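## Task

Move the tray until it rests entirely on the wall shelf. Neither the tray nor any crockery may drop freely by more than a few centimetres. At the end the risers must still be in their original spots, and every item the tray carries must sit where it started on the tray. Release the tray and move the arms away. The tray must stay put without any robot support, and nothing may be knocked onto the floor or out of the work area.

## Robot and tools

Robots: four identical i2rt Big YAM arms named arm1, arm2, arm3 and arm4. Each has six revolute joints, a two-finger gripper and a wrist camera. With joints 1 and 6 at 0 and the hand level and pointing forward, the wrist camera rides on top of the hand and looks toward the fingertips. The hand reaches roughly 1.0 m from the joint-1 axis. A fixed room camera, cam_high, also watches the scene.

Frame: a single shared scene frame, origin on the floor, +z up, metres. Headings are degrees counter-clockwise from +x. Bases: arm1 at (-0.66, -1.56, 1.01) facing +89; arm2 at (0.89, -1.22, 1.03) facing -179; arm3 at (-1.67, -0.75, 0.96) facing -1; arm4 at (-0.26, -0.75, 0.95) facing -90. The hand point lies midway between the fingertips. Its z axis runs along the fingers and the fingers open along its y axis.

execute_actions(actions, cameras): actions is a list with zero or one element. That element is an object keyed by arm name, each holding a "joints" object of absolute joint targets. Targets are not offsets. Any subset of keys may be given:
- joint1_rad, -2.879 to 2.879: turns the arm about its base. Positive is counter-clockwise seen from above; 0 points the arm along its base heading.
- joint2_rad, 0 to 3.141: shoulder. At 0 the upper arm lies roughly level pointing backward; larger values lift it up and then forward.
- joint3_rad, 0 to 3.019: elbow. At 0 it is folded; larger values open it.
- joint4_rad, -1.692 to 1.57: hand pitch. Positive tilts the fingers up.
- joint5_rad, -1.57 to 1.57: sideways hand swing. Positive goes to the arm's right.
- joint6_rad, -2.094 to 2.094: hand roll. Positive is clockwise viewed from behind the hand.
- gripper_m, 0 to 0.093: fingertip gap in metres. Each finger pad can squeeze about 50 to 62 N, less on some grippers.
Tolerances for counting a joint as arrived are ±0.045, 0.14, 0.09, 0.055, 0.03 and 0.035 rad for joints 1 to 6, and ±0.003 m for the gripper. All named motions begin at once and may finish at different times. Joints speed differ, so the path between postures can swing wide. A joint or arm you omit may keep pushing toward an earlier target. An unknown key or an out-of-range value rejects the whole call and nothing moves. An empty list just reports state and images. cameras may be arm1_cam_wrist, arm2_cam_wrist, arm3_cam_wrist, arm4_cam_wrist, cam_high or all. If it is omitted, null or ["all"], every camera is returned; [] returns none. Example: {"arm1": {"joints": {"gripper_m": 0.05}}, "arm2": {"joints": {"joint1_rad": 0.3}}}.

wait(seconds, 0 to 10): commands nothing new and lets the scene run, then reports like an empty execute_actions. zoom_image(camera, region): returns a closer view of [x0, y0, x1, y1] pixels, origin top-left, at most 504 by 504, taken from that camera's most recent full image. read_manual(section="licences") returns only licence text. finished_scene(scene): ends the current scene (pass its number) and says whether the task succeeded. It cannot be reversed.

Images: wrist cameras are 504x504 fisheye; cam_high is 896x504 pinhole with radial distortion. Calibration is given per camera but may be off by a few degrees and millimetres. Wrist camera poses come from the reported joint angles, so angle errors add to their error. The pictures line lists which camera each image came from, in order.

Result lines: joint_positions gives the current angles. joint_status tells how each commanded motion ended:
- "off_target": the joint stopped short and may still be pushing.
- "contact_stop": the joint gave up its target and holds where it stopped.
- "time_out": the joint could not finish; it may keep a nearby target and continue pushing.
- "not_followed": a self- or inter-arm collision check blocked the arm's joint targets. This comes with a "joint command not followed" line and usually a "cause:" line. Gripper targets are still executed. A blocked target may be retried with later actions until it passes.
- "limit_stop_at_motor_heat": the arm stopped for heat; send the target again.
on_its_own lists what the joints are doing without a command in this call. Its "held at" value is the target being held, not the actual position. To relieve a joint that keeps pushing, command its reported position. A tiny change from the current reading may produce no motion. A joint holding up a load may sag.

Heat: carrying or pushing warms the motors, even while you are thinking. MOTOR HOT appears from 85 °C. At 100 °C an OVER-TEMPERATURE FAULT drops that whole arm, gripper included, until it cools. That counts as a stop, and the remaining motion calls in your reply are skipped. Some heat carries over between scenes.

Cautions: the arms do not stop when they touch something; they keep pushing hard. A hard squeeze between two robots fails the task at once, and a hard impact may too. Collision checking can react too late and ignores fingers, gripper housings and wrist cameras. No state line reports arm-to-arm contact. Contact through a held or loose object is fine. Arms do not wait for one another. The scene keeps running while you think, holding your last command. Avoid drops, slips, slams and forceful pushes. Loose objects may occasionally get a brief nudge from outside. Finish with the grippers open and the arms moved clear.

Each tool is called after "Call:" as name(argument=value, ...) on one line, values as JSON.

## Session

Call:
execute_actions(actions=[])

Scene clock: 0.00 s.
arm1.joint_positions: joint1_rad=-1.518 joint2_rad=+0.599 joint3_rad=+1.325 joint4_rad=-1.390 joint5_rad=+0.019 joint6_rad=+0.470 gripper_m=+0.094
arm1.joint_status: not commanded
arm1.hand: x=-0.4319 y=-1.5565 z=+1.5093 quat_wxyz=(-0.425, -0.199, -0.877, -0.100) (m; scene frame)
arm2.joint_positions: joint1_rad=-0.581 joint2_rad=+0.633 joint3_rad=+1.398 joint4_rad=-1.312 joint5_rad=+0.006 joint6_rad=-0.235 gripper_m=+0.094
arm2.joint_status: not commanded
arm2.hand: x=+0.6955 y=-1.0846 z=+1.5809 quat_wxyz=(+0.192, -0.857, +0.146, +0.455) (m; scene frame)
arm3.joint_positions: joint1_rad=+0.104 joint2_rad=+0.521 joint3_rad=+1.406 joint4_rad=-1.212 joint5_rad=-0.275 joint6_rad=-0.267 gripper_m=+0.094
arm3.joint_status: not commanded
arm3.hand: x=-1.4801 y=-0.6951 z=+1.5605 quat_wxyz=(-0.585, +0.215, -0.780, -0.061) (m; scene frame)
arm4.joint_positions: joint1_rad=-0.713 joint2_rad=+0.484 joint3_rad=+1.417 joint4_rad=-1.204 joint5_rad=+0.251 joint6_rad=-0.307 gripper_m=+0.095
arm4.joint_status: not commanded
arm4.hand: x=-0.3992 y=-0.8537 z=+1.5647 quat_wxyz=(-0.064, -0.698, -0.372, +0.609) (m; scene frame)
pictures: arm1_cam_wrist, arm2_cam_wrist, arm3_cam_wrist, arm4_cam_wrist, cam_high
Images, in order (width x height): arm1_cam_wrist 504x504, arm2_cam_wrist 504x504, arm3_cam_wrist 504x504, arm4_cam_wrist 504x504, cam_high 896x504.

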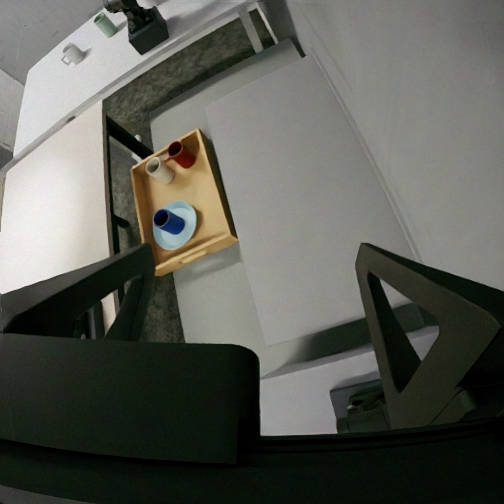

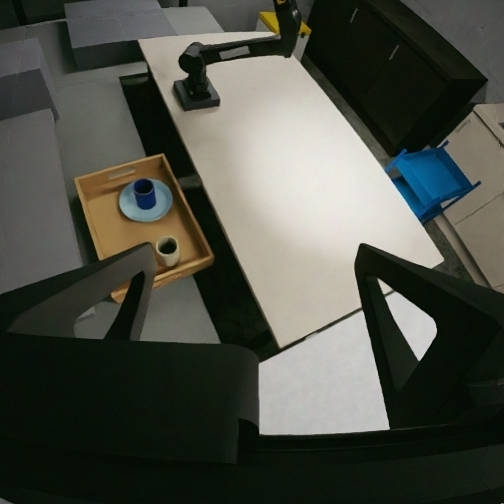

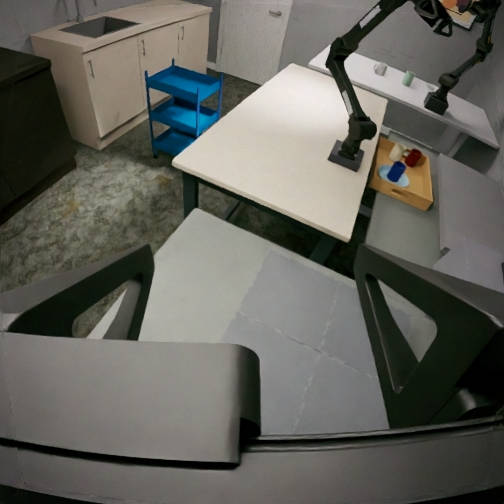

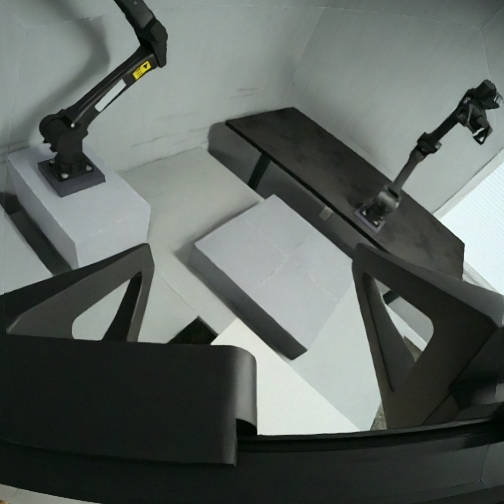

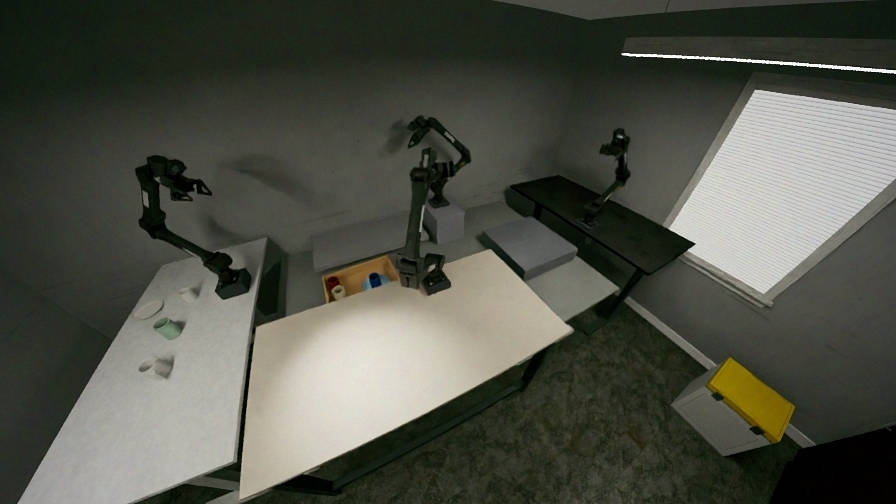

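Call:
execute_actions(actions=[{"arm1":{"joints":{"joint1_rad":-0.899,"joint2_rad":2.5,"joint3_rad":2.034,"joint4_rad":-1.1,"joint5_rad":0,"joint6_rad":-0.97,"gripper_m":0.07}},"arm2":{"joints":{"joint1_rad":-0.238,"joint2_rad":2.15,"joint3_rad":1.188,"joint4_rad":-0.6,"joint5_rad":0,"joint6_rad":-1.85,"gripper_m":0.07}}}])

Scene clock: 32.20 s.
arm1.joint_positions: joint1_rad=-0.903 joint2_rad=+2.509 joint3_rad=+2.006 joint4_rad=-1.098 joint5_rad=+0.001 joint6_rad=-0.962 gripper_m=+0.070
arm1.joint_status: all done
arm1.hand: x=-0.1058 y=-1.1425 z=+0.8760 quat_wxyz=(+0.016, +0.720, -0.693, -0.003) (m; scene frame)
arm2.joint_positions: joint1_rad=-0.239 joint2_rad=+2.156 joint3_rad=+1.182 joint4_rad=-0.613 joint5_rad=+0.002 joint6_rad=-1.841 gripper_m=+0.070
arm2.joint_status: all done
arm2.hand: x=+0.4055 y=-1.1047 z=+0.8852 quat_wxyz=(-0.002, -0.690, -0.724, -0.001) (m; scene frame)
arm3.joint_positions: joint1_rad=+0.104 joint2_rad=+0.521 joint3_rad=+1.406 joint4_rad=-1.212 joint5_rad=-0.275 joint6_rad=-0.267 gripper_m=+0.094
arm3.joint_status: not commanded
arm3.hand: x=-1.4801 y=-0.6951 z=+1.5605 quat_wxyz=(-0.585, +0.215, -0.780, -0.061) (m; scene frame)
arm4.joint_positions: joint1_rad=-0.713 joint2_rad=+0.484 joint3_rad=+1.417 joint4_rad=-1.204 joint5_rad=+0.251 joint6_rad=-0.307 gripper_m=+0.095
arm4.joint_status: not commanded
arm4.hand: x=-0.3992 y=-0.8537 z=+1.5647 quat_wxyz=(-0.064, -0.698, -0.372, +0.609) (m; scene frame)
pictures: arm1_cam_wrist, arm2_cam_wrist, arm3_cam_wrist, arm4_cam_wrist, cam_high
camera_calibration (this result's frames):
arm1_cam_wrist: T_world_to_cam=[[0.999557, 0.0296681, -0.00243888, 0.135541], [0.0252108, -0.800116, 0.599315, -1.43168], [0.0158292, -0.599111, -0.80051, 0.141668], [0, 0, 0, 1]] pos_world=[-0.10163, -1.06466, 0.971764]
arm2_cam_wrist: T_world_to_cam=[[-0.998918, -0.0444025, -0.0138109, 0.371699], [-0.0441429, 0.812105, 0.58184, 0.403534], [-0.0146192, 0.58182, -0.813186, 1.4918], [0, 0, 0, 1]] pos_world=[0.410919, -1.17917, 0.983451]
Images, in order (width x height): arm1_cam_wrist 504x504, arm2_cam_wrist 504x504, arm3_cam_wrist 504x504, arm4_cam_wrist 504x504, cam_high 896x504.

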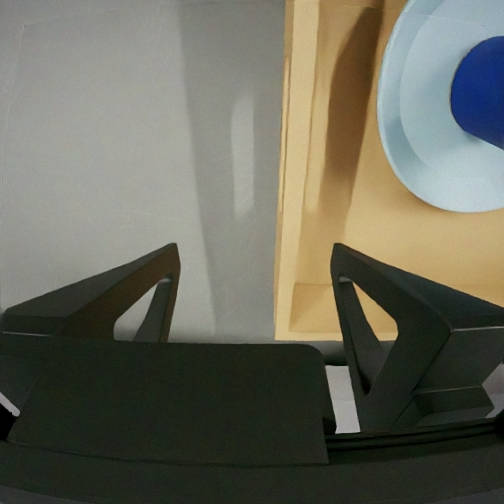

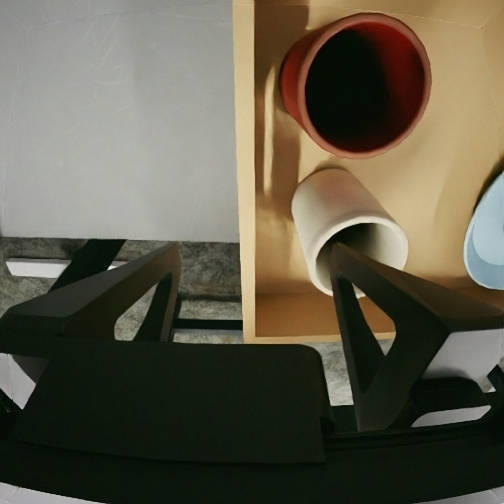

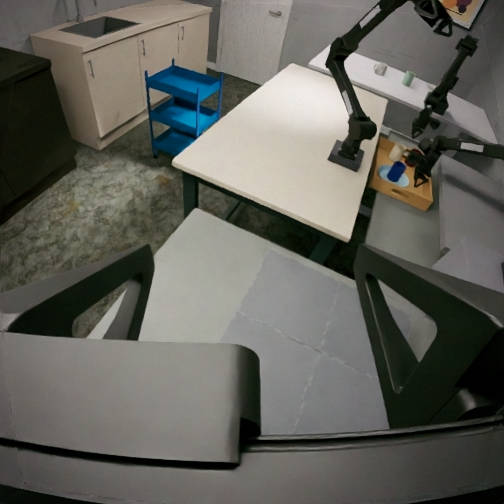

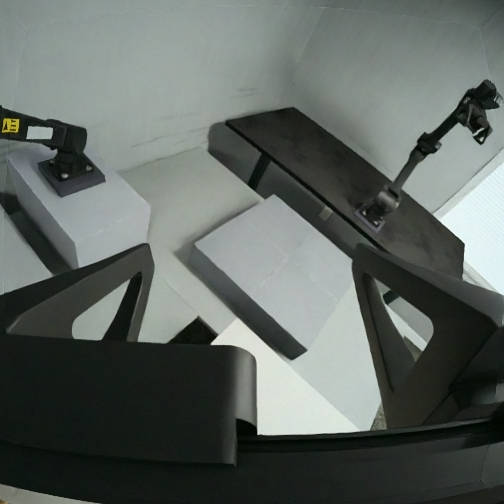

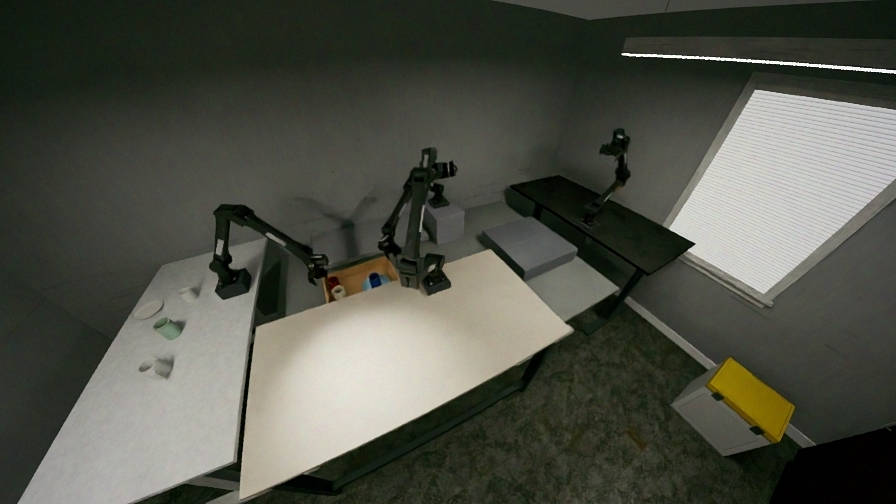

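Call:
execute_actions(actions=[{"arm1":{"joints":{"joint1_rad":-0.9,"joint2_rad":2.735,"joint3_rad":2.225,"joint4_rad":-1.03,"gripper_m":0.05}},"arm2":{"joints":{"joint1_rad":-0.28,"joint2_rad":2.355,"joint3_rad":1.2,"joint4_rad":-0.4,"joint6_rad":-1.89,"gripper_m":0.035}}}], cameras=["arm1_cam_wrist","arm2_cam_wrist"])

Scene clock: 44.93 s.
arm1.joint_positions: joint1_rad=-0.903 joint2_rad=+2.743 joint3_rad=+2.199 joint4_rad=-1.037 joint5_rad=+0.001 joint6_rad=-0.963 gripper_m=+0.050
arm1.joint_status: all done
arm1.hand: x=-0.0846 y=-1.1264 z=+0.7774 quat_wxyz=(+0.006, +0.721, -0.693, -0.001) (m; scene frame)
arm2.joint_positions: joint1_rad=-0.281 joint2_rad=+2.345 joint3_rad=+1.189 joint4_rad=-0.409 joint5_rad=+0.000 joint6_rad=-1.882 gripper_m=+0.035
arm2.joint_status: all done
arm2.hand: x=+0.4171 y=-1.0867 z=+0.7965 quat_wxyz=(+0.007, -0.691, -0.723, +0.005) (m; scene frame)
arm3.joint_positions: joint1_rad=+0.104 joint2_rad=+0.521 joint3_rad=+1.406 joint4_rad=-1.212 joint5_rad=-0.275 joint6_rad=-0.267 gripper_m=+0.094
arm3.joint_status: not commanded
arm3.hand: x=-1.4801 y=-0.6951 z=+1.5605 quat_wxyz=(-0.585, +0.215, -0.780, -0.061) (m; scene frame)
arm4.joint_positions: joint1_rad=-0.713 joint2_rad=+0.484 joint3_rad=+1.417 joint4_rad=-1.204 joint5_rad=+0.251 joint6_rad=-0.307 gripper_m=+0.095
arm4.joint_status: not commanded
arm4.hand: x=-0.3992 y=-0.8537 z=+1.5647 quat_wxyz=(-0.064, -0.698, -0.372, +0.609) (m; scene frame)
pictures: arm1_cam_wrist, arm2_cam_wrist
camera_calibration (this result's frames):
arm1_cam_wrist: T_world_to_cam=[[0.999441, 0.0303395, 0.0140412, 0.101555], [0.0162218, -0.807356, 0.589842, -1.36173], [0.0292317, -0.589284, -0.807397, 0.0896085], [0, 0, 0, 1]] pos_world=[-0.0820282, -1.04968, 0.874132]
arm2_cam_wrist: T_world_to_cam=[[-0.999053, -0.0428303, 0.00770727, 0.36751], [-0.0302359, 0.810533, 0.584912, 0.431032], [-0.0312989, 0.584125, -0.81106, 1.41716], [0, 0, 0, 1]] pos_world=[0.42455, -1.16142, 0.894453]
Images, in order (width x height): arm1_cam_wrist 504x504, arm2_cam_wrist 504x504.

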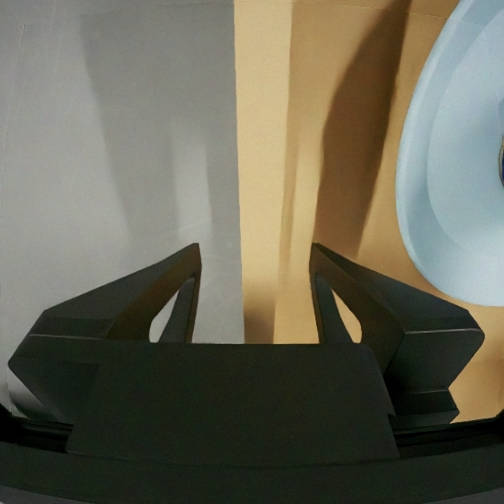

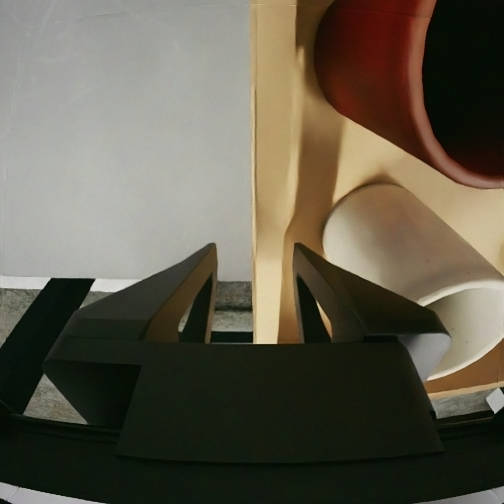

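Call:
execute_actions(actions=[{"arm1":{"joints":{"joint2_rad":2.855,"joint3_rad":2.3,"joint4_rad":-0.975}},"arm2":{"joints":{"joint2_rad":2.525,"joint3_rad":1.305,"joint4_rad":-0.345,"gripper_m":0.045}}}], cameras=["arm1_cam_wrist","arm2_cam_wrist"])

Call:
execute_actions(actions=[{"arm1":{"joints":{"gripper_m":0}},"arm2":{"joints":{"gripper_m":0}}}], cameras=["arm1_cam_wrist","arm2_cam_wrist"])

Scene clock: 50.70 s.
arm1.joint_positions: joint1_rad=-0.903 joint2_rad=+2.833 joint3_rad=+2.280 joint4_rad=-0.985 joint5_rad=-0.001 joint6_rad=-0.965 gripper_m=+0.050
arm1.joint_status: all done
arm1.hand: x=-0.0731 y=-1.1172 z=+0.7406 quat_wxyz=(-0.015, +0.722, -0.692, +0.001) (m; scene frame)
arm2.joint_positions: joint1_rad=-0.281 joint2_rad=+2.517 joint3_rad=+1.292 joint4_rad=-0.353 joint5_rad=+0.001 joint6_rad=-1.882 gripper_m=+0.045
arm2.joint_status: all done
arm2.hand: x=+0.4103 y=-1.0848 z=+0.7301 quat_wxyz=(+0.002, -0.691, -0.723, +0.002) (m; scene frame)
arm3.joint_positions: joint1_rad=+0.104 joint2_rad=+0.521 joint3_rad=+1.406 joint4_rad=-1.212 joint5_rad=-0.275 joint6_rad=-0.267 gripper_m=+0.094
arm3.joint_status: not commanded
arm3.hand: x=-1.4801 y=-0.6951 z=+1.5605 quat_wxyz=(-0.585, +0.215, -0.780, -0.061) (m; scene frame)
arm4.joint_positions: joint1_rad=-0.713 joint2_rad=+0.484 joint3_rad=+1.417 joint4_rad=-1.204 joint5_rad=+0.251 joint6_rad=-0.307 gripper_m=+0.095
arm4.joint_status: not commanded
arm4.hand: x=-0.3992 y=-0.8537 z=+1.5647 quat_wxyz=(-0.064, -0.698, -0.372, +0.609) (m; scene frame)
pictures: arm1_cam_wrist, arm2_cam_wrist
camera_calibration (this result's frames):
arm1_cam_wrist: T_world_to_cam=[[0.998337, 0.0317449, 0.0481215, 0.0664631], [-0.0011852, -0.823253, 0.567674, -1.33543], [0.0576369, -0.566787, -0.821846, 0.102946], [0, 0, 0, 1]] pos_world=[-0.0738688, -1.04316, 0.839498]
arm2_cam_wrist: T_world_to_cam=[[-0.999056, -0.0432308, -0.00427223, 0.369605], [-0.0376175, 0.81174, 0.582807, 0.474047], [-0.0217273, 0.582417, -0.812599, 1.35734], [0, 0, 0, 1]] pos_world=[0.41658, -1.15936, 0.828272]
Images, in order (width x height): arm1_cam_wrist 504x504, arm2_cam_wrist 504x504.

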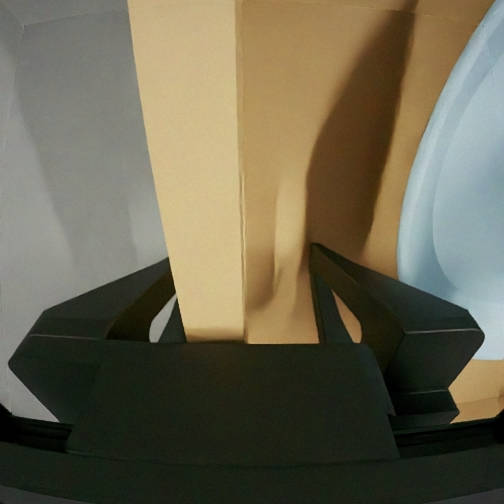

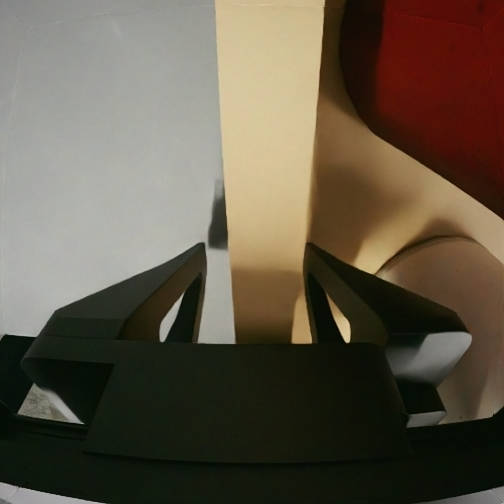

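Scene clock: 51.30 s.
arm1.joint_positions: joint1_rad=-0.897 joint2_rad=+2.833 joint3_rad=+2.277 joint4_rad=-1.010 joint5_rad=-0.007 joint6_rad=-0.963 gripper_m=+0.012
arm1.joint_status: gripper_m off_target (ended at +0.011, target +0.000)
arm1.hand: x=-0.0823 y=-1.1172 z=+0.7397 quat_wxyz=(-0.002, +0.723, -0.691, -0.004) (m; scene frame)
arm2.joint_positions: joint1_rad=-0.281 joint2_rad=+2.517 joint3_rad=+1.292 joint4_rad=-0.354 joint5_rad=+0.002 joint6_rad=-1.885 gripper_m=+0.011
arm2.joint_status: gripper_m off_target (ended at +0.011, target +0.000)
arm2.hand: x=+0.4105 y=-1.0847 z=+0.7301 quat_wxyz=(+0.002, -0.689, -0.724, +0.001) (m; scene frame)
arm3.joint_positions: joint1_rad=+0.104 joint2_rad=+0.521 joint3_rad=+1.406 joint4_rad=-1.212 joint5_rad=-0.275 joint6_rad=-0.267 gripper_m=+0.094
arm3.joint_status: not commanded
arm3.hand: x=-1.4801 y=-0.6951 z=+1.5605 quat_wxyz=(-0.585, +0.215, -0.780, -0.061) (m; scene frame)
arm4.joint_positions: joint1_rad=-0.713 joint2_rad=+0.484 joint3_rad=+1.417 joint4_rad=-1.204 joint5_rad=+0.251 joint6_rad=-0.307 gripper_m=+0.095
arm4.joint_status: not commanded
arm4.hand: x=-0.3992 y=-0.8537 z=+1.5647 quat_wxyz=(-0.064, -0.698, -0.372, +0.609) (m; scene frame)
pictures: arm1_cam_wrist, arm2_cam_wrist
camera_calibration (this result's frames):
arm1_cam_wrist: T_world_to_cam=[[0.999123, 0.0357192, 0.0218454, 0.0996593], [0.0165643, -0.816382, 0.577274, -1.33292], [0.038454, -0.576406, -0.816258, 0.0861865], [0, 0, 0, 1]] pos_world=[-0.0808073, -1.04206, 0.837636]
arm2_cam_wrist: T_world_to_cam=[[-0.998897, -0.0466533, -0.00534821, 0.366852], [-0.041005, 0.811068, 0.583513, 0.474089], [-0.0228851, 0.583088, -0.812086, 1.35809], [0, 0, 0, 1]] pos_world=[0.416967, -1.15929, 0.828209]
Images, in order (width x height): arm1_cam_wrist 504x504, arm2_cam_wrist 504x504.

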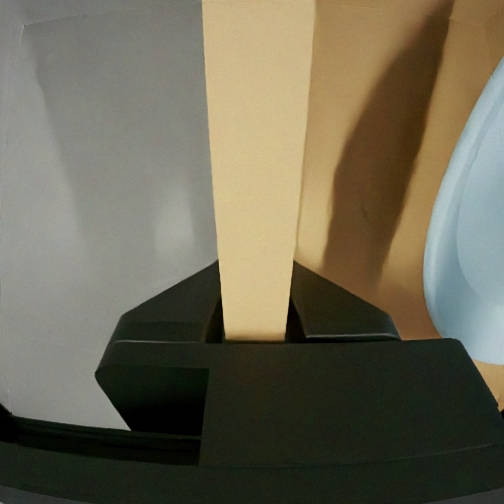

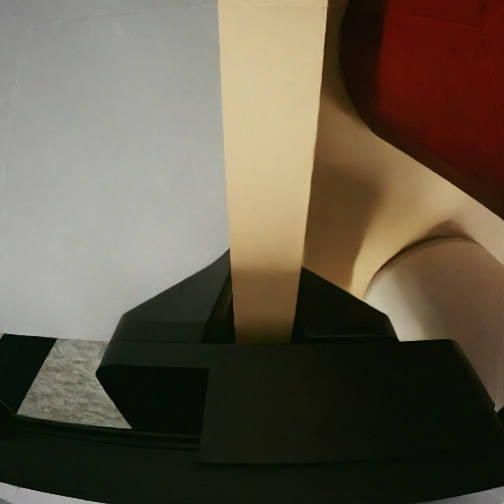

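Call:
execute_actions(actions=[{"arm1":{"joints":{"joint2_rad":2.63,"joint3_rad":2.17,"joint4_rad":-1.065}},"arm2":{"joints":{"joint2_rad":2.27,"joint3_rad":1.205,"joint4_rad":-0.48}}}], cameras=["cam_high"])

Call:
execute_actions(actions=[{"arm1":{"joints":{"joint2_rad":2.455,"joint3_rad":2.17,"joint4_rad":-1.235}},"arm2":{"joints":{"joint2_rad":2.005,"joint3_rad":1.18,"joint4_rad":-0.715}}}])

Scene clock: 60.07 s.
arm1.joint_positions: joint1_rad=-0.930 joint2_rad=+2.711 joint3_rad=+2.162 joint4_rad=-1.009 joint5_rad=+0.015 joint6_rad=-1.006 gripper_m=+0.012
arm1.joint_status: joint4_rad time_out (moved +0.001 of -0.055); the others done
arm1.on_its_own: joint4_rad reads -1.009 and still pushes toward -1.065 since a time_out
arm1.hand: x=-0.0703 y=-1.1431 z=+0.7875 quat_wxyz=(-0.004, +0.726, -0.687, +0.008) (m; scene frame)
arm2.joint_positions: joint1_rad=-0.261 joint2_rad=+2.375 joint3_rad=+1.209 joint4_rad=-0.445 joint5_rad=-0.010 joint6_rad=-1.886 gripper_m=+0.011
arm2.joint_status: all done
arm2.hand: x=+0.4220 y=-1.0999 z=+0.7856 quat_wxyz=(-0.016, -0.682, -0.731, -0.002) (m; scene frame)
arm3.joint_positions: joint1_rad=+0.104 joint2_rad=+0.521 joint3_rad=+1.406 joint4_rad=-1.212 joint5_rad=-0.275 joint6_rad=-0.267 gripper_m=+0.094
arm3.joint_status: not commanded
arm3.hand: x=-1.4801 y=-0.6951 z=+1.5605 quat_wxyz=(-0.585, +0.215, -0.780, -0.061) (m; scene frame)
arm4.joint_positions: joint1_rad=-0.713 joint2_rad=+0.484 joint3_rad=+1.417 joint4_rad=-1.204 joint5_rad=+0.251 joint6_rad=-0.307 gripper_m=+0.095
arm4.joint_status: not commanded
arm4.hand: x=-0.3992 y=-0.8537 z=+1.5647 quat_wxyz=(-0.064, -0.698, -0.372, +0.609) (m; scene frame)
pictures: cam_high
Images, in order (width x height): cam_high 896x504.

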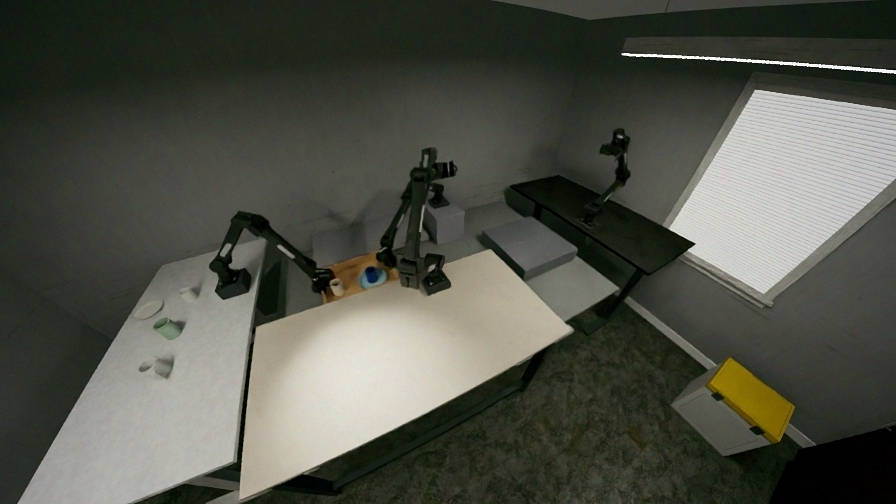

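not run: a stop came earlier in this reply.

Call:
execute_actions(actions=[{"arm1":{"joints":{"joint1_rad":-0.88,"joint2_rad":2.5,"joint3_rad":2.15,"joint4_rad":-1.11}},"arm2":{"joints":{"joint1_rad":-0.3,"joint2_rad":2.11,"joint3_rad":1.18,"joint4_rad":-0.54}}}], cameras=["cam_high","arm3_cam_wrist"])

Call:
execute_actions(actions=[{"arm1":{"joints":{"joint2_rad":2.37,"joint3_rad":2.15,"joint4_rad":-1.245}},"arm2":{"joints":{"joint2_rad":1.91,"joint3_rad":1.165,"joint4_rad":-0.72}}}])

Scene clock: 65.83 s.
arm1.joint_positions: joint1_rad=-0.908 joint2_rad=+2.589 joint3_rad=+2.128 joint4_rad=-1.080 joint5_rad=+0.006 joint6_rad=-0.982 gripper_m=+0.012
arm1.joint_status: all done
arm1.hand: x=-0.0757 y=-1.1251 z=+0.8618 quat_wxyz=(-0.013, +0.726, -0.688, +0.005) (m; scene frame)
arm2.joint_positions: joint1_rad=-0.282 joint2_rad=+2.220 joint3_rad=+1.168 joint4_rad=-0.522 joint5_rad=-0.003 joint6_rad=-1.902 gripper_m=+0.011
arm2.joint_status: all done
arm2.hand: x=+0.4146 y=-1.0859 z=+0.8519 quat_wxyz=(+0.002, -0.684, -0.730, +0.005) (m; scene frame)
arm3.joint_positions: joint1_rad=+0.104 joint2_rad=+0.521 joint3_rad=+1.406 joint4_rad=-1.212 joint5_rad=-0.275 joint6_rad=-0.267 gripper_m=+0.094
arm3.joint_status: not commanded
arm3.hand: x=-1.4801 y=-0.6951 z=+1.5605 quat_wxyz=(-0.585, +0.215, -0.780, -0.061) (m; scene frame)
arm4.joint_positions: joint1_rad=-0.713 joint2_rad=+0.484 joint3_rad=+1.417 joint4_rad=-1.204 joint5_rad=+0.251 joint6_rad=-0.307 gripper_m=+0.095
arm4.joint_status: not commanded
arm4.hand: x=-0.3992 y=-0.8537 z=+1.5647 quat_wxyz=(-0.064, -0.698, -0.372, +0.609) (m; scene frame)
pictures: arm3_cam_wrist, cam_high
Images, in order (width x height): arm3_cam_wrist 504x504, cam_high 896x504.

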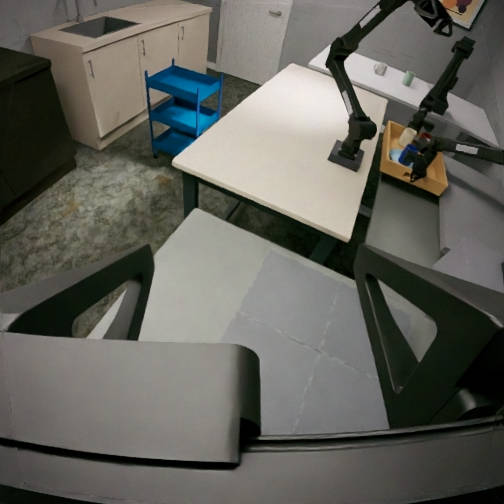

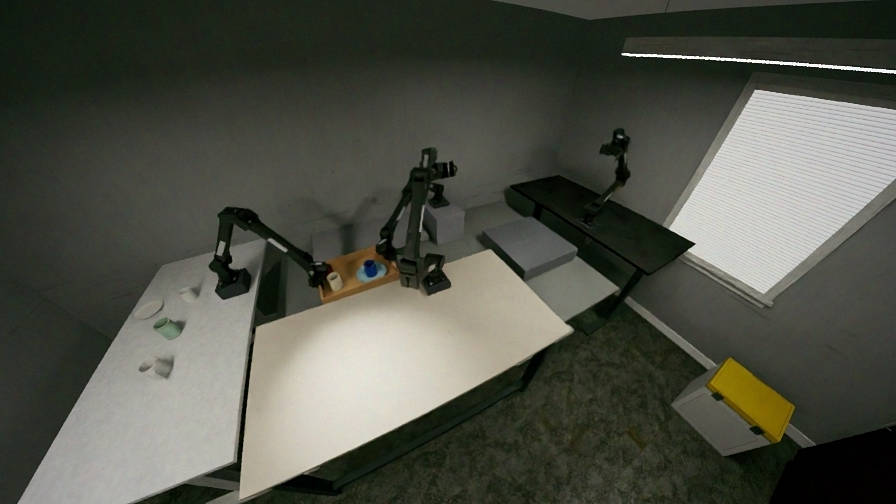

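Scene clock: 66.97 s.
arm1.joint_positions: joint1_rad=-0.911 joint2_rad=+2.448 joint3_rad=+2.127 joint4_rad=-1.218 joint5_rad=+0.008 joint6_rad=-0.985 gripper_m=+0.012
arm1.joint_status: all done
arm1.hand: x=-0.0758 y=-1.1287 z=+0.9597 quat_wxyz=(-0.014, +0.726, -0.688, +0.006) (m; scene frame)
arm2.joint_positions: joint1_rad=-0.279 joint2_rad=+2.010 joint3_rad=+1.151 joint4_rad=-0.707 joint5_rad=-0.002 joint6_rad=-1.902 gripper_m=+0.011
arm2.joint_status: all done
arm2.hand: x=+0.4139 y=-1.0869 z=+0.9476 quat_wxyz=(+0.006, -0.682, -0.731, +0.006) (m; scene frame)
arm3.joint_positions: joint1_rad=+0.104 joint2_rad=+0.521 joint3_rad=+1.406 joint4_rad=-1.212 joint5_rad=-0.275 joint6_rad=-0.267 gripper_m=+0.094
arm3.joint_status: not commanded
arm3.hand: x=-1.4801 y=-0.6951 z=+1.5605 quat_wxyz=(-0.585, +0.215, -0.780, -0.061) (m; scene frame)
arm4.joint_positions: joint1_rad=-0.713 joint2_rad=+0.484 joint3_rad=+1.417 joint4_rad=-1.204 joint5_rad=+0.251 joint6_rad=-0.307 gripper_m=+0.095
arm4.joint_status: not commanded
arm4.hand: x=-0.3992 y=-0.8537 z=+1.5647 quat_wxyz=(-0.064, -0.698, -0.372, +0.609) (m; scene frame)
pictures: arm1_cam_wrist, arm2_cam_wrist, arm3_cam_wrist, arm4_cam_wrist, cam_high
camera_calibration (this result's frames):
arm1_cam_wrist: T_world_to_cam=[[0.997682, 0.0437068, 0.0521486, 0.0686499], [0.00581738, -0.818398, 0.574622, -1.46999], [0.0677932, -0.572987, -0.816756, 0.265515], [0, 0, 0, 1]] pos_world=[-0.0779395, -1.0539, 1.05797]
arm2_cam_wrist: T_world_to_cam=[[-0.997808, -0.0657015, 0.00790998, 0.337581], [-0.0487438, 0.810539, 0.583653, 0.351605], [-0.0447582, 0.581988, -0.811965, 1.54378], [0, 0, 0, 1]] pos_world=[0.423077, -1.16127, 1.04561]
Images, in order (width x height): arm1_cam_wrist 504x504, arm2_cam_wrist 504x504, arm3_cam_wrist 504x504, arm4_cam_wrist 504x504, cam_high 896x504.

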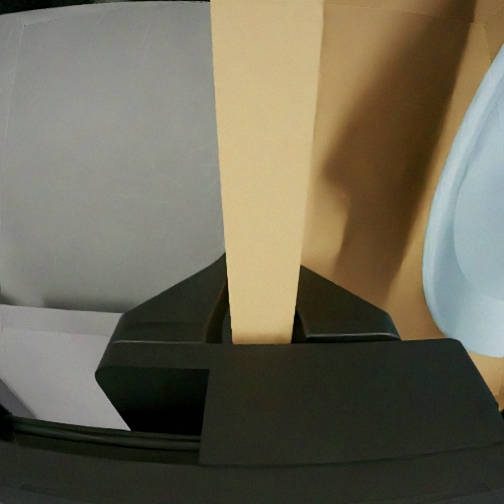

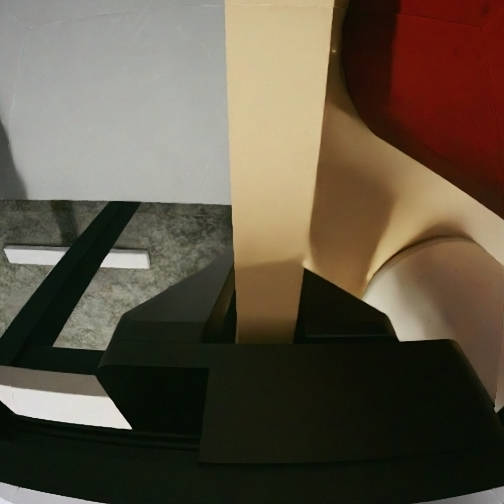

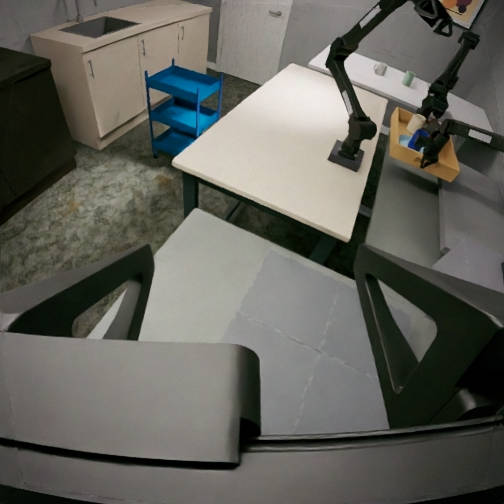

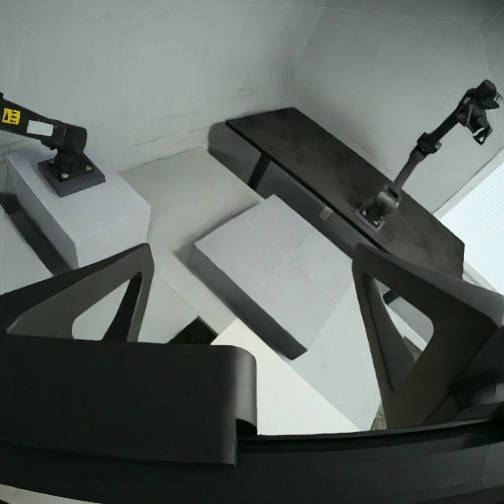

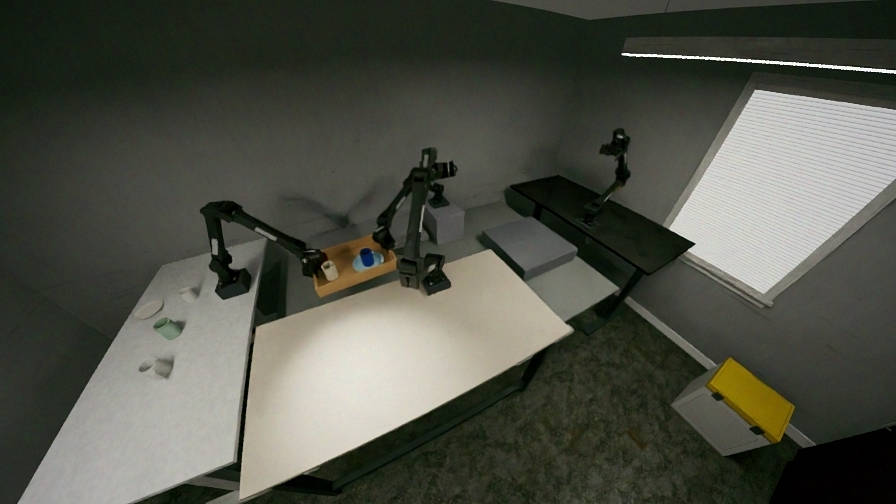

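Call:
execute_actions(actions=[{"arm1":{"joints":{"joint1_rad":-1.07,"joint2_rad":2.175,"joint3_rad":1.76,"joint4_rad":-1.06,"joint6_rad":-1.16}},"arm2":{"joints":{"joint1_rad":0,"joint2_rad":1.88,"joint3_rad":1.11,"joint4_rad":-0.695,"joint6_rad":-1.61}}}], cameras=[])

Call:
execute_actions(actions=[{"arm1":{"joints":{"joint1_rad":-1.29,"joint2_rad":2.065,"joint3_rad":1.55,"joint4_rad":-0.965,"joint6_rad":-1.36}},"arm2":{"joints":{"joint1_rad":0.295,"joint2_rad":1.91,"joint3_rad":1.185,"joint4_rad":-0.73,"joint6_rad":-1.315}}}], cameras=[])

Call:
execute_actions(actions=[{"arm1":{"joints":{"joint1_rad":-1.53,"joint2_rad":2.03,"joint3_rad":1.475,"joint4_rad":-0.93,"joint6_rad":-1.58}},"arm2":{"joints":{"joint1_rad":0.555,"joint2_rad":2.035,"joint3_rad":1.415,"joint4_rad":-0.835,"joint6_rad":-1.04}}}])

Scene clock: 84.47 s.
arm1.joint_positions: joint1_rad=-1.091 joint2_rad=+2.276 joint3_rad=+1.741 joint4_rad=-1.021 joint5_rad=+0.007 joint6_rad=-1.174 gripper_m=+0.012
arm1.joint_status: all done
arm1.hand: x=-0.0756 y=-1.2734 z=+0.9403 quat_wxyz=(-0.004, +0.729, -0.685, +0.005) (m; scene frame)
arm2.joint_positions: joint1_rad=+0.006 joint2_rad=+2.008 joint3_rad=+1.095 joint4_rad=-0.667 joint5_rad=-0.002 joint6_rad=-1.619 gripper_m=+0.011
arm2.joint_status: all done
arm2.hand: x=+0.4172 y=-1.2257 z=+0.9348 quat_wxyz=(+0.000, -0.682, -0.731, +0.001) (m; scene frame)
arm3.joint_positions: joint1_rad=+0.104 joint2_rad=+0.521 joint3_rad=+1.406 joint4_rad=-1.212 joint5_rad=-0.275 joint6_rad=-0.267 gripper_m=+0.094
arm3.joint_status: not commanded
arm3.hand: x=-1.4801 y=-0.6951 z=+1.5605 quat_wxyz=(-0.585, +0.215, -0.780, -0.061) (m; scene frame)
arm4.joint_positions: joint1_rad=-0.713 joint2_rad=+0.484 joint3_rad=+1.417 joint4_rad=-1.204 joint5_rad=+0.251 joint6_rad=-0.307 gripper_m=+0.095
arm4.joint_status: not commanded
arm4.hand: x=-0.3992 y=-0.8537 z=+1.5647 quat_wxyz=(-0.064, -0.698, -0.372, +0.609) (m; scene frame)
pictures: none
No camera images: the call's "cameras" was empty. Leave "cameras" out to get every camera's image.

Scene clock: 86.00 s.
arm1.joint_positions: joint1_rad=-1.293 joint2_rad=+2.150 joint3_rad=+1.545 joint4_rad=-0.938 joint5_rad=+0.002 joint6_rad=-1.369 gripper_m=+0.012
arm1.joint_status: all done
arm1.hand: x=-0.0727 y=-1.4071 z=+0.9536 quat_wxyz=(-0.010, +0.726, -0.687, +0.008) (m; scene frame)
arm2.joint_positions: joint1_rad=+0.286 joint2_rad=+2.008 joint3_rad=+1.139 joint4_rad=-0.692 joint5_rad=+0.004 joint6_rad=-1.336 gripper_m=+0.011
arm2.joint_status: all done
arm2.hand: x=+0.4214 y=-1.3608 z=+0.9452 quat_wxyz=(+0.009, -0.683, -0.730, +0.007) (m; scene frame)
arm3.joint_positions: joint1_rad=+0.104 joint2_rad=+0.521 joint3_rad=+1.406 joint4_rad=-1.212 joint5_rad=-0.275 joint6_rad=-0.267 gripper_m=+0.094
arm3.joint_status: not commanded
arm3.hand: x=-1.4801 y=-0.6951 z=+1.5605 quat_wxyz=(-0.585, +0.215, -0.780, -0.061) (m; scene frame)
arm4.joint_positions: joint1_rad=-0.713 joint2_rad=+0.484 joint3_rad=+1.417 joint4_rad=-1.204 joint5_rad=+0.251 joint6_rad=-0.307 gripper_m=+0.095
arm4.joint_status: not commanded
arm4.hand: x=-0.3992 y=-0.8537 z=+1.5647 quat_wxyz=(-0.064, -0.698, -0.372, +0.609) (m; scene frame)
pictures: none
No camera images: the call's "cameras" was empty. Leave "cameras" out to get every camera's image.

Scene clock: 87.47 s.
arm1.joint_positions: joint1_rad=-1.526 joint2_rad=+2.115 joint3_rad=+1.453 joint4_rad=-0.892 joint5_rad=-0.004 joint6_rad=-1.584 gripper_m=+0.012
arm1.joint_status: all done
arm1.hand: x=-0.0788 y=-1.5461 z=+0.9453 quat_wxyz=(-0.007, +0.720, -0.694, +0.004) (m; scene frame)
arm2.joint_positions: joint1_rad=+0.538 joint2_rad=+2.140 joint3_rad=+1.374 joint4_rad=-0.804 joint5_rad=+0.008 joint6_rad=-1.056 gripper_m=+0.011
arm2.joint_status: all done
arm2.hand: x=+0.4161 y=-1.5079 z=+0.9402 quat_wxyz=(+0.008, -0.693, -0.721, +0.003) (m; scene frame)
arm3.joint_positions: joint1_rad=+0.104 joint2_rad=+0.521 joint3_rad=+1.406 joint4_rad=-1.212 joint5_rad=-0.275 joint6_rad=-0.267 gripper_m=+0.094
arm3.joint_status: not commanded
arm3.hand: x=-1.4801 y=-0.6951 z=+1.5605 quat_wxyz=(-0.585, +0.215, -0.780, -0.061) (m; scene frame)
arm4.joint_positions: joint1_rad=-0.713 joint2_rad=+0.484 joint3_rad=+1.417 joint4_rad=-1.204 joint5_rad=+0.251 joint6_rad=-0.307 gripper_m=+0.095
arm4.joint_status: not commanded
arm4.hand: x=-0.3992 y=-0.8537 z=+1.5647 quat_wxyz=(-0.064, -0.698, -0.372, +0.609) (m; scene frame)
pictures: arm1_cam_wrist, arm2_cam_wrist, arm3_cam_wrist, arm4_cam_wrist, cam_high
camera_calibration (this result's frames):
arm1_cam_wrist: T_world_to_cam=[[0.998801, 0.0289479, 0.0394673, 0.079821], [0.000657559, -0.814217, 0.58056, -1.80283], [0.0489409, -0.579838, -0.813261, -0.000597634], [0, 0, 0, 1]] pos_world=[-0.0785106, -1.47056, 1.04302]
arm2_cam_wrist: T_world_to_cam=[[-0.999316, -0.0363093, 0.00697284, 0.357995], [-0.0252342, 0.807641, 0.589134, 0.678001], [-0.0270226, 0.588556, -0.808005, 1.78173], [0, 0, 0, 1]] pos_world=[0.423006, -1.58323, 1.03772]
Images, in order (width x height): arm1_cam_wrist 504x504, arm2_cam_wrist 504x504, arm3_cam_wrist 504x504, arm4_cam_wrist 504x504, cam_high 896x504.

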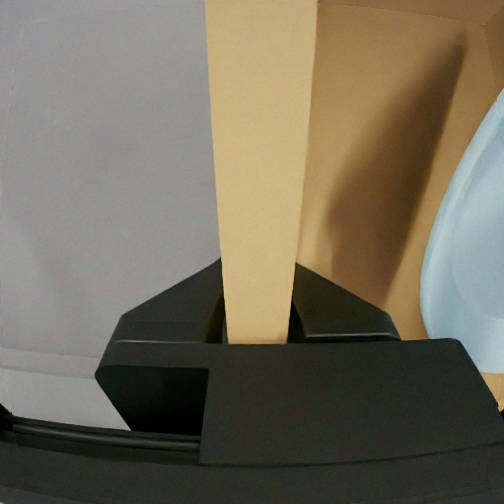

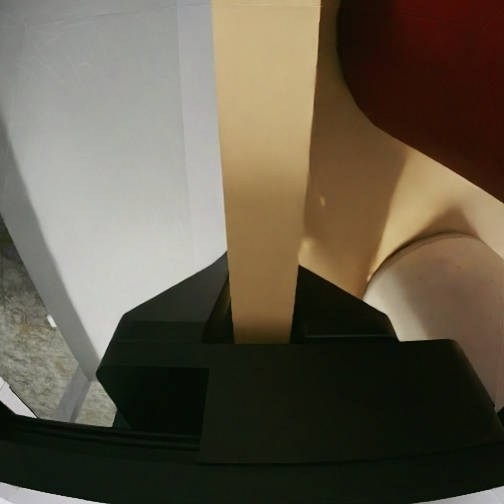

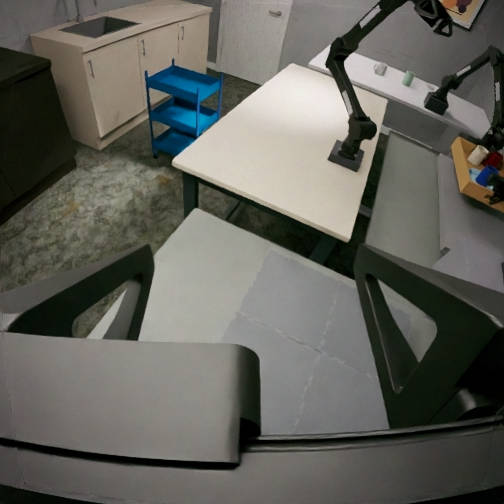

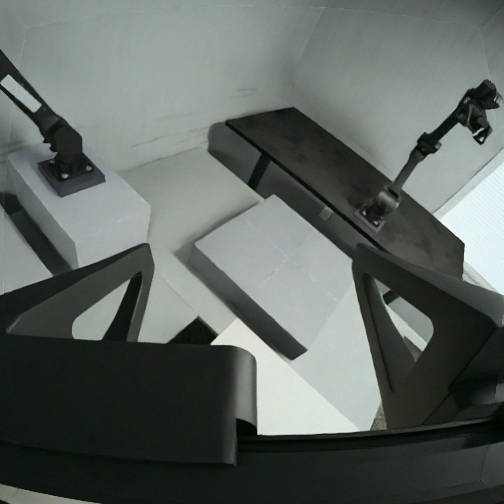

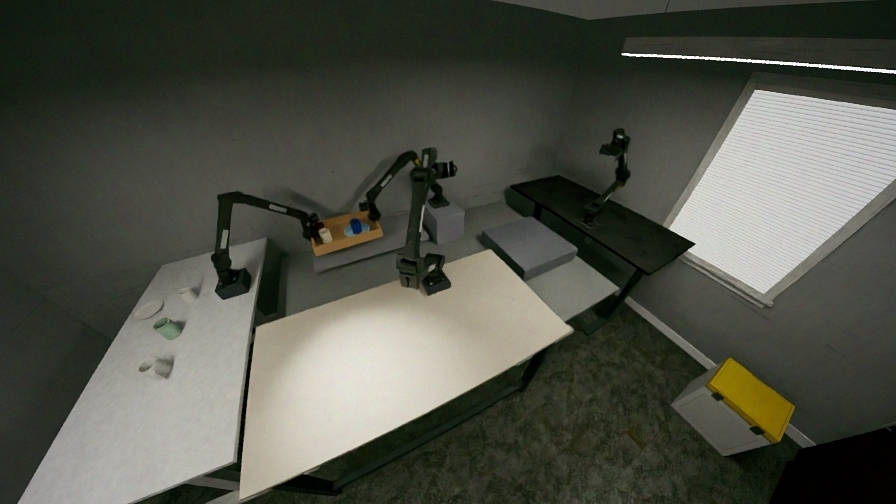

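Call:
execute_actions(actions=[{"arm1":{"joints":{"joint2_rad":2.01,"joint3_rad":1.235,"joint4_rad":-0.72}},"arm2":{"joints":{"joint1_rad":0.515,"joint2_rad":2.225,"joint3_rad":1.62,"joint4_rad":-0.84,"joint6_rad":-1.08}}}], cameras=["cam_high","arm2_cam_wrist","arm3_cam_wrist"])

Scene clock: 92.57 s.
arm1.joint_positions: joint1_rad=-1.526 joint2_rad=+2.093 joint3_rad=+1.231 joint4_rad=-0.699 joint5_rad=-0.006 joint6_rad=-1.582 gripper_m=+0.012
arm1.joint_status: all done
arm1.hand: x=-0.1401 y=-1.5474 z=+0.8954 quat_wxyz=(-0.004, +0.720, -0.694, +0.001) (m; scene frame)
arm2.joint_positions: joint1_rad=+0.493 joint2_rad=+2.338 joint3_rad=+1.570 joint4_rad=-0.795 joint5_rad=+0.013 joint6_rad=-1.100 gripper_m=+0.011
arm2.joint_status: all done
arm2.hand: x=+0.3569 y=-1.5103 z=+0.8838 quat_wxyz=(+0.012, -0.694, -0.720, +0.006) (m; scene frame)
arm3.joint_positions: joint1_rad=+0.104 joint2_rad=+0.521 joint3_rad=+1.406 joint4_rad=-1.212 joint5_rad=-0.275 joint6_rad=-0.267 gripper_m=+0.094
arm3.joint_status: not commanded
arm3.hand: x=-1.4801 y=-0.6951 z=+1.5605 quat_wxyz=(-0.585, +0.215, -0.780, -0.061) (m; scene frame)
arm4.joint_positions: joint1_rad=-0.713 joint2_rad=+0.484 joint3_rad=+1.417 joint4_rad=-1.204 joint5_rad=+0.251 joint6_rad=-0.307 gripper_m=+0.095
arm4.joint_status: not commanded
arm4.hand: x=-0.3992 y=-0.8537 z=+1.5647 quat_wxyz=(-0.064, -0.698, -0.372, +0.609) (m; scene frame)
pictures: arm2_cam_wrist, arm3_cam_wrist, cam_high
camera_calibration (this result's frames):
arm2_cam_wrist: T_world_to_cam=[[-0.999264, -0.0351428, 0.0153745, 0.293446], [-0.0193043, 0.80708, 0.590126, 0.707842], [-0.0331471, 0.589395, -0.807165, 1.73866], [0, 0, 0, 1]] pos_world=[0.364526, -1.58573, 0.981154]
Images, in order (width x height): arm2_cam_wrist 504x504, arm3_cam_wrist 504x504, cam_high 896x504.

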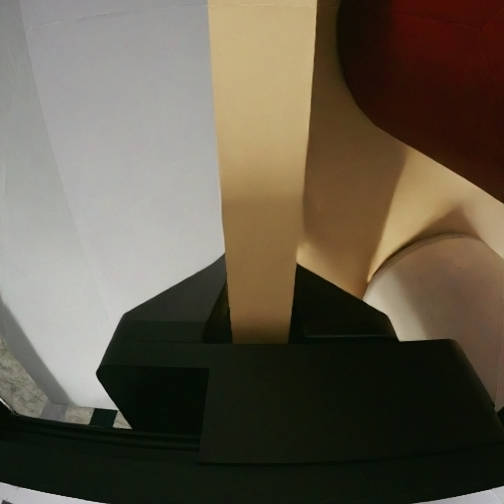

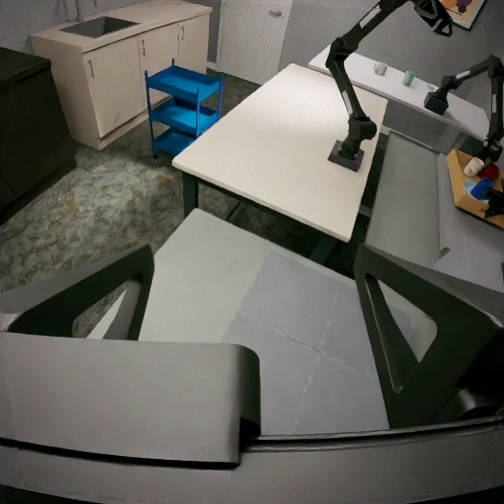

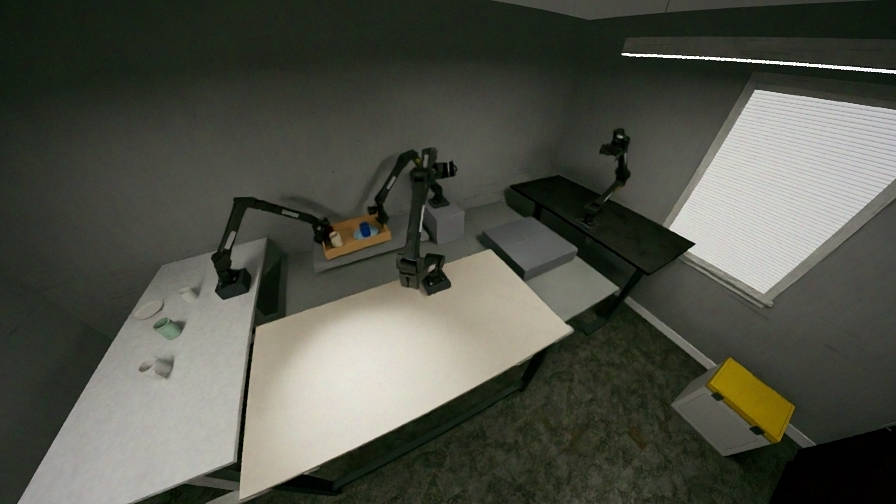

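Lower ~4 cm and watch the sag.

Call:
execute_actions(actions=[{"arm1":{"joints":{"joint2_rad":2.1,"joint4_rad":-0.62}},"arm2":{"joints":{"joint2_rad":2.3,"joint4_rad":-0.74}}}], cameras=[])

Call:
execute_actions(actions=[{"arm1":{"joints":{"joint2_rad":2.16,"joint4_rad":-0.56}},"arm2":{"joints":{"joint2_rad":2.35,"joint4_rad":-0.69}}}], cameras=["cam_high"])

Scene clock: 95.63 s.
arm1.joint_positions: joint1_rad=-1.526 joint2_rad=+2.168 joint3_rad=+1.224 joint4_rad=-0.599 joint5_rad=-0.005 joint6_rad=-1.581 gripper_m=+0.012
arm1.joint_status: all done
arm1.hand: x=-0.1389 y=-1.5475 z=+0.8570 quat_wxyz=(-0.010, +0.719, -0.695, +0.007) (m; scene frame)
arm2.joint_positions: joint1_rad=+0.496 joint2_rad=+2.397 joint3_rad=+1.570 joint4_rad=-0.726 joint5_rad=+0.009 joint6_rad=-1.103 gripper_m=+0.011
arm2.joint_status: all done
arm2.hand: x=+0.3583 y=-1.5125 z=+0.8495 quat_wxyz=(+0.011, -0.691, -0.723, +0.012) (m; scene frame)
arm3.joint_positions: joint1_rad=+0.104 joint2_rad=+0.521 joint3_rad=+1.406 joint4_rad=-1.212 joint5_rad=-0.275 joint6_rad=-0.267 gripper_m=+0.094
arm3.joint_status: not commanded
arm3.hand: x=-1.4801 y=-0.6951 z=+1.5605 quat_wxyz=(-0.585, +0.215, -0.780, -0.061) (m; scene frame)
arm4.joint_positions: joint1_rad=-0.713 joint2_rad=+0.484 joint3_rad=+1.417 joint4_rad=-1.204 joint5_rad=+0.251 joint6_rad=-0.307 gripper_m=+0.095
arm4.joint_status: not commanded
arm4.hand: x=-0.3992 y=-0.8537 z=+1.5647 quat_wxyz=(-0.064, -0.698, -0.372, +0.609) (m; scene frame)
pictures: none
No camera images: the call's "cameras" was empty. Leave "cameras" out to get every camera's image.

Scene clock: 96.20 s.
arm1.joint_positions: joint1_rad=-1.526 joint2_rad=+2.172 joint3_rad=+1.224 joint4_rad=-0.590 joint5_rad=-0.005 joint6_rad=-1.581 gripper_m=+0.012
arm1.joint_status: all done
arm1.hand: x=-0.1378 y=-1.5475 z=+0.8550 quat_wxyz=(-0.012, +0.719, -0.695, +0.009) (m; scene frame)
arm2.joint_positions: joint1_rad=+0.496 joint2_rad=+2.398 joint3_rad=+1.570 joint4_rad=-0.724 joint5_rad=+0.008 joint6_rad=-1.103 gripper_m=+0.011
arm2.joint_status: all done
arm2.hand: x=+0.3584 y=-1.5127 z=+0.8488 quat_wxyz=(+0.011, -0.691, -0.723, +0.012) (m; scene frame)
arm3.joint_positions: joint1_rad=+0.104 joint2_rad=+0.521 joint3_rad=+1.406 joint4_rad=-1.212 joint5_rad=-0.275 joint6_rad=-0.267 gripper_m=+0.094
arm3.joint_status: not commanded
arm3.hand: x=-1.4801 y=-0.6951 z=+1.5605 quat_wxyz=(-0.585, +0.215, -0.780, -0.061) (m; scene frame)
arm4.joint_positions: joint1_rad=-0.713 joint2_rad=+0.484 joint3_rad=+1.417 joint4_rad=-1.204 joint5_rad=+0.251 joint6_rad=-0.307 gripper_m=+0.095
arm4.joint_status: not commanded
arm4.hand: x=-0.3992 y=-0.8537 z=+1.5647 quat_wxyz=(-0.064, -0.698, -0.372, +0.609) (m; scene frame)
pictures: cam_high
Images, in order (width x height): cam_high 896x504.

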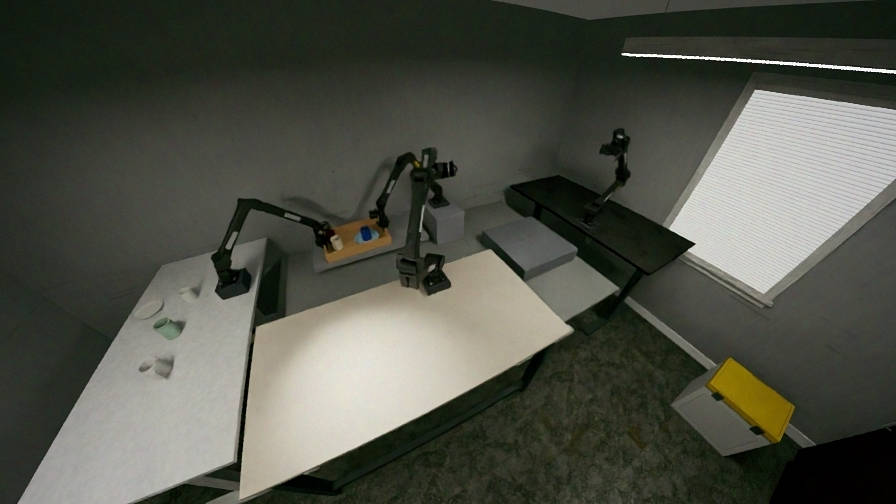

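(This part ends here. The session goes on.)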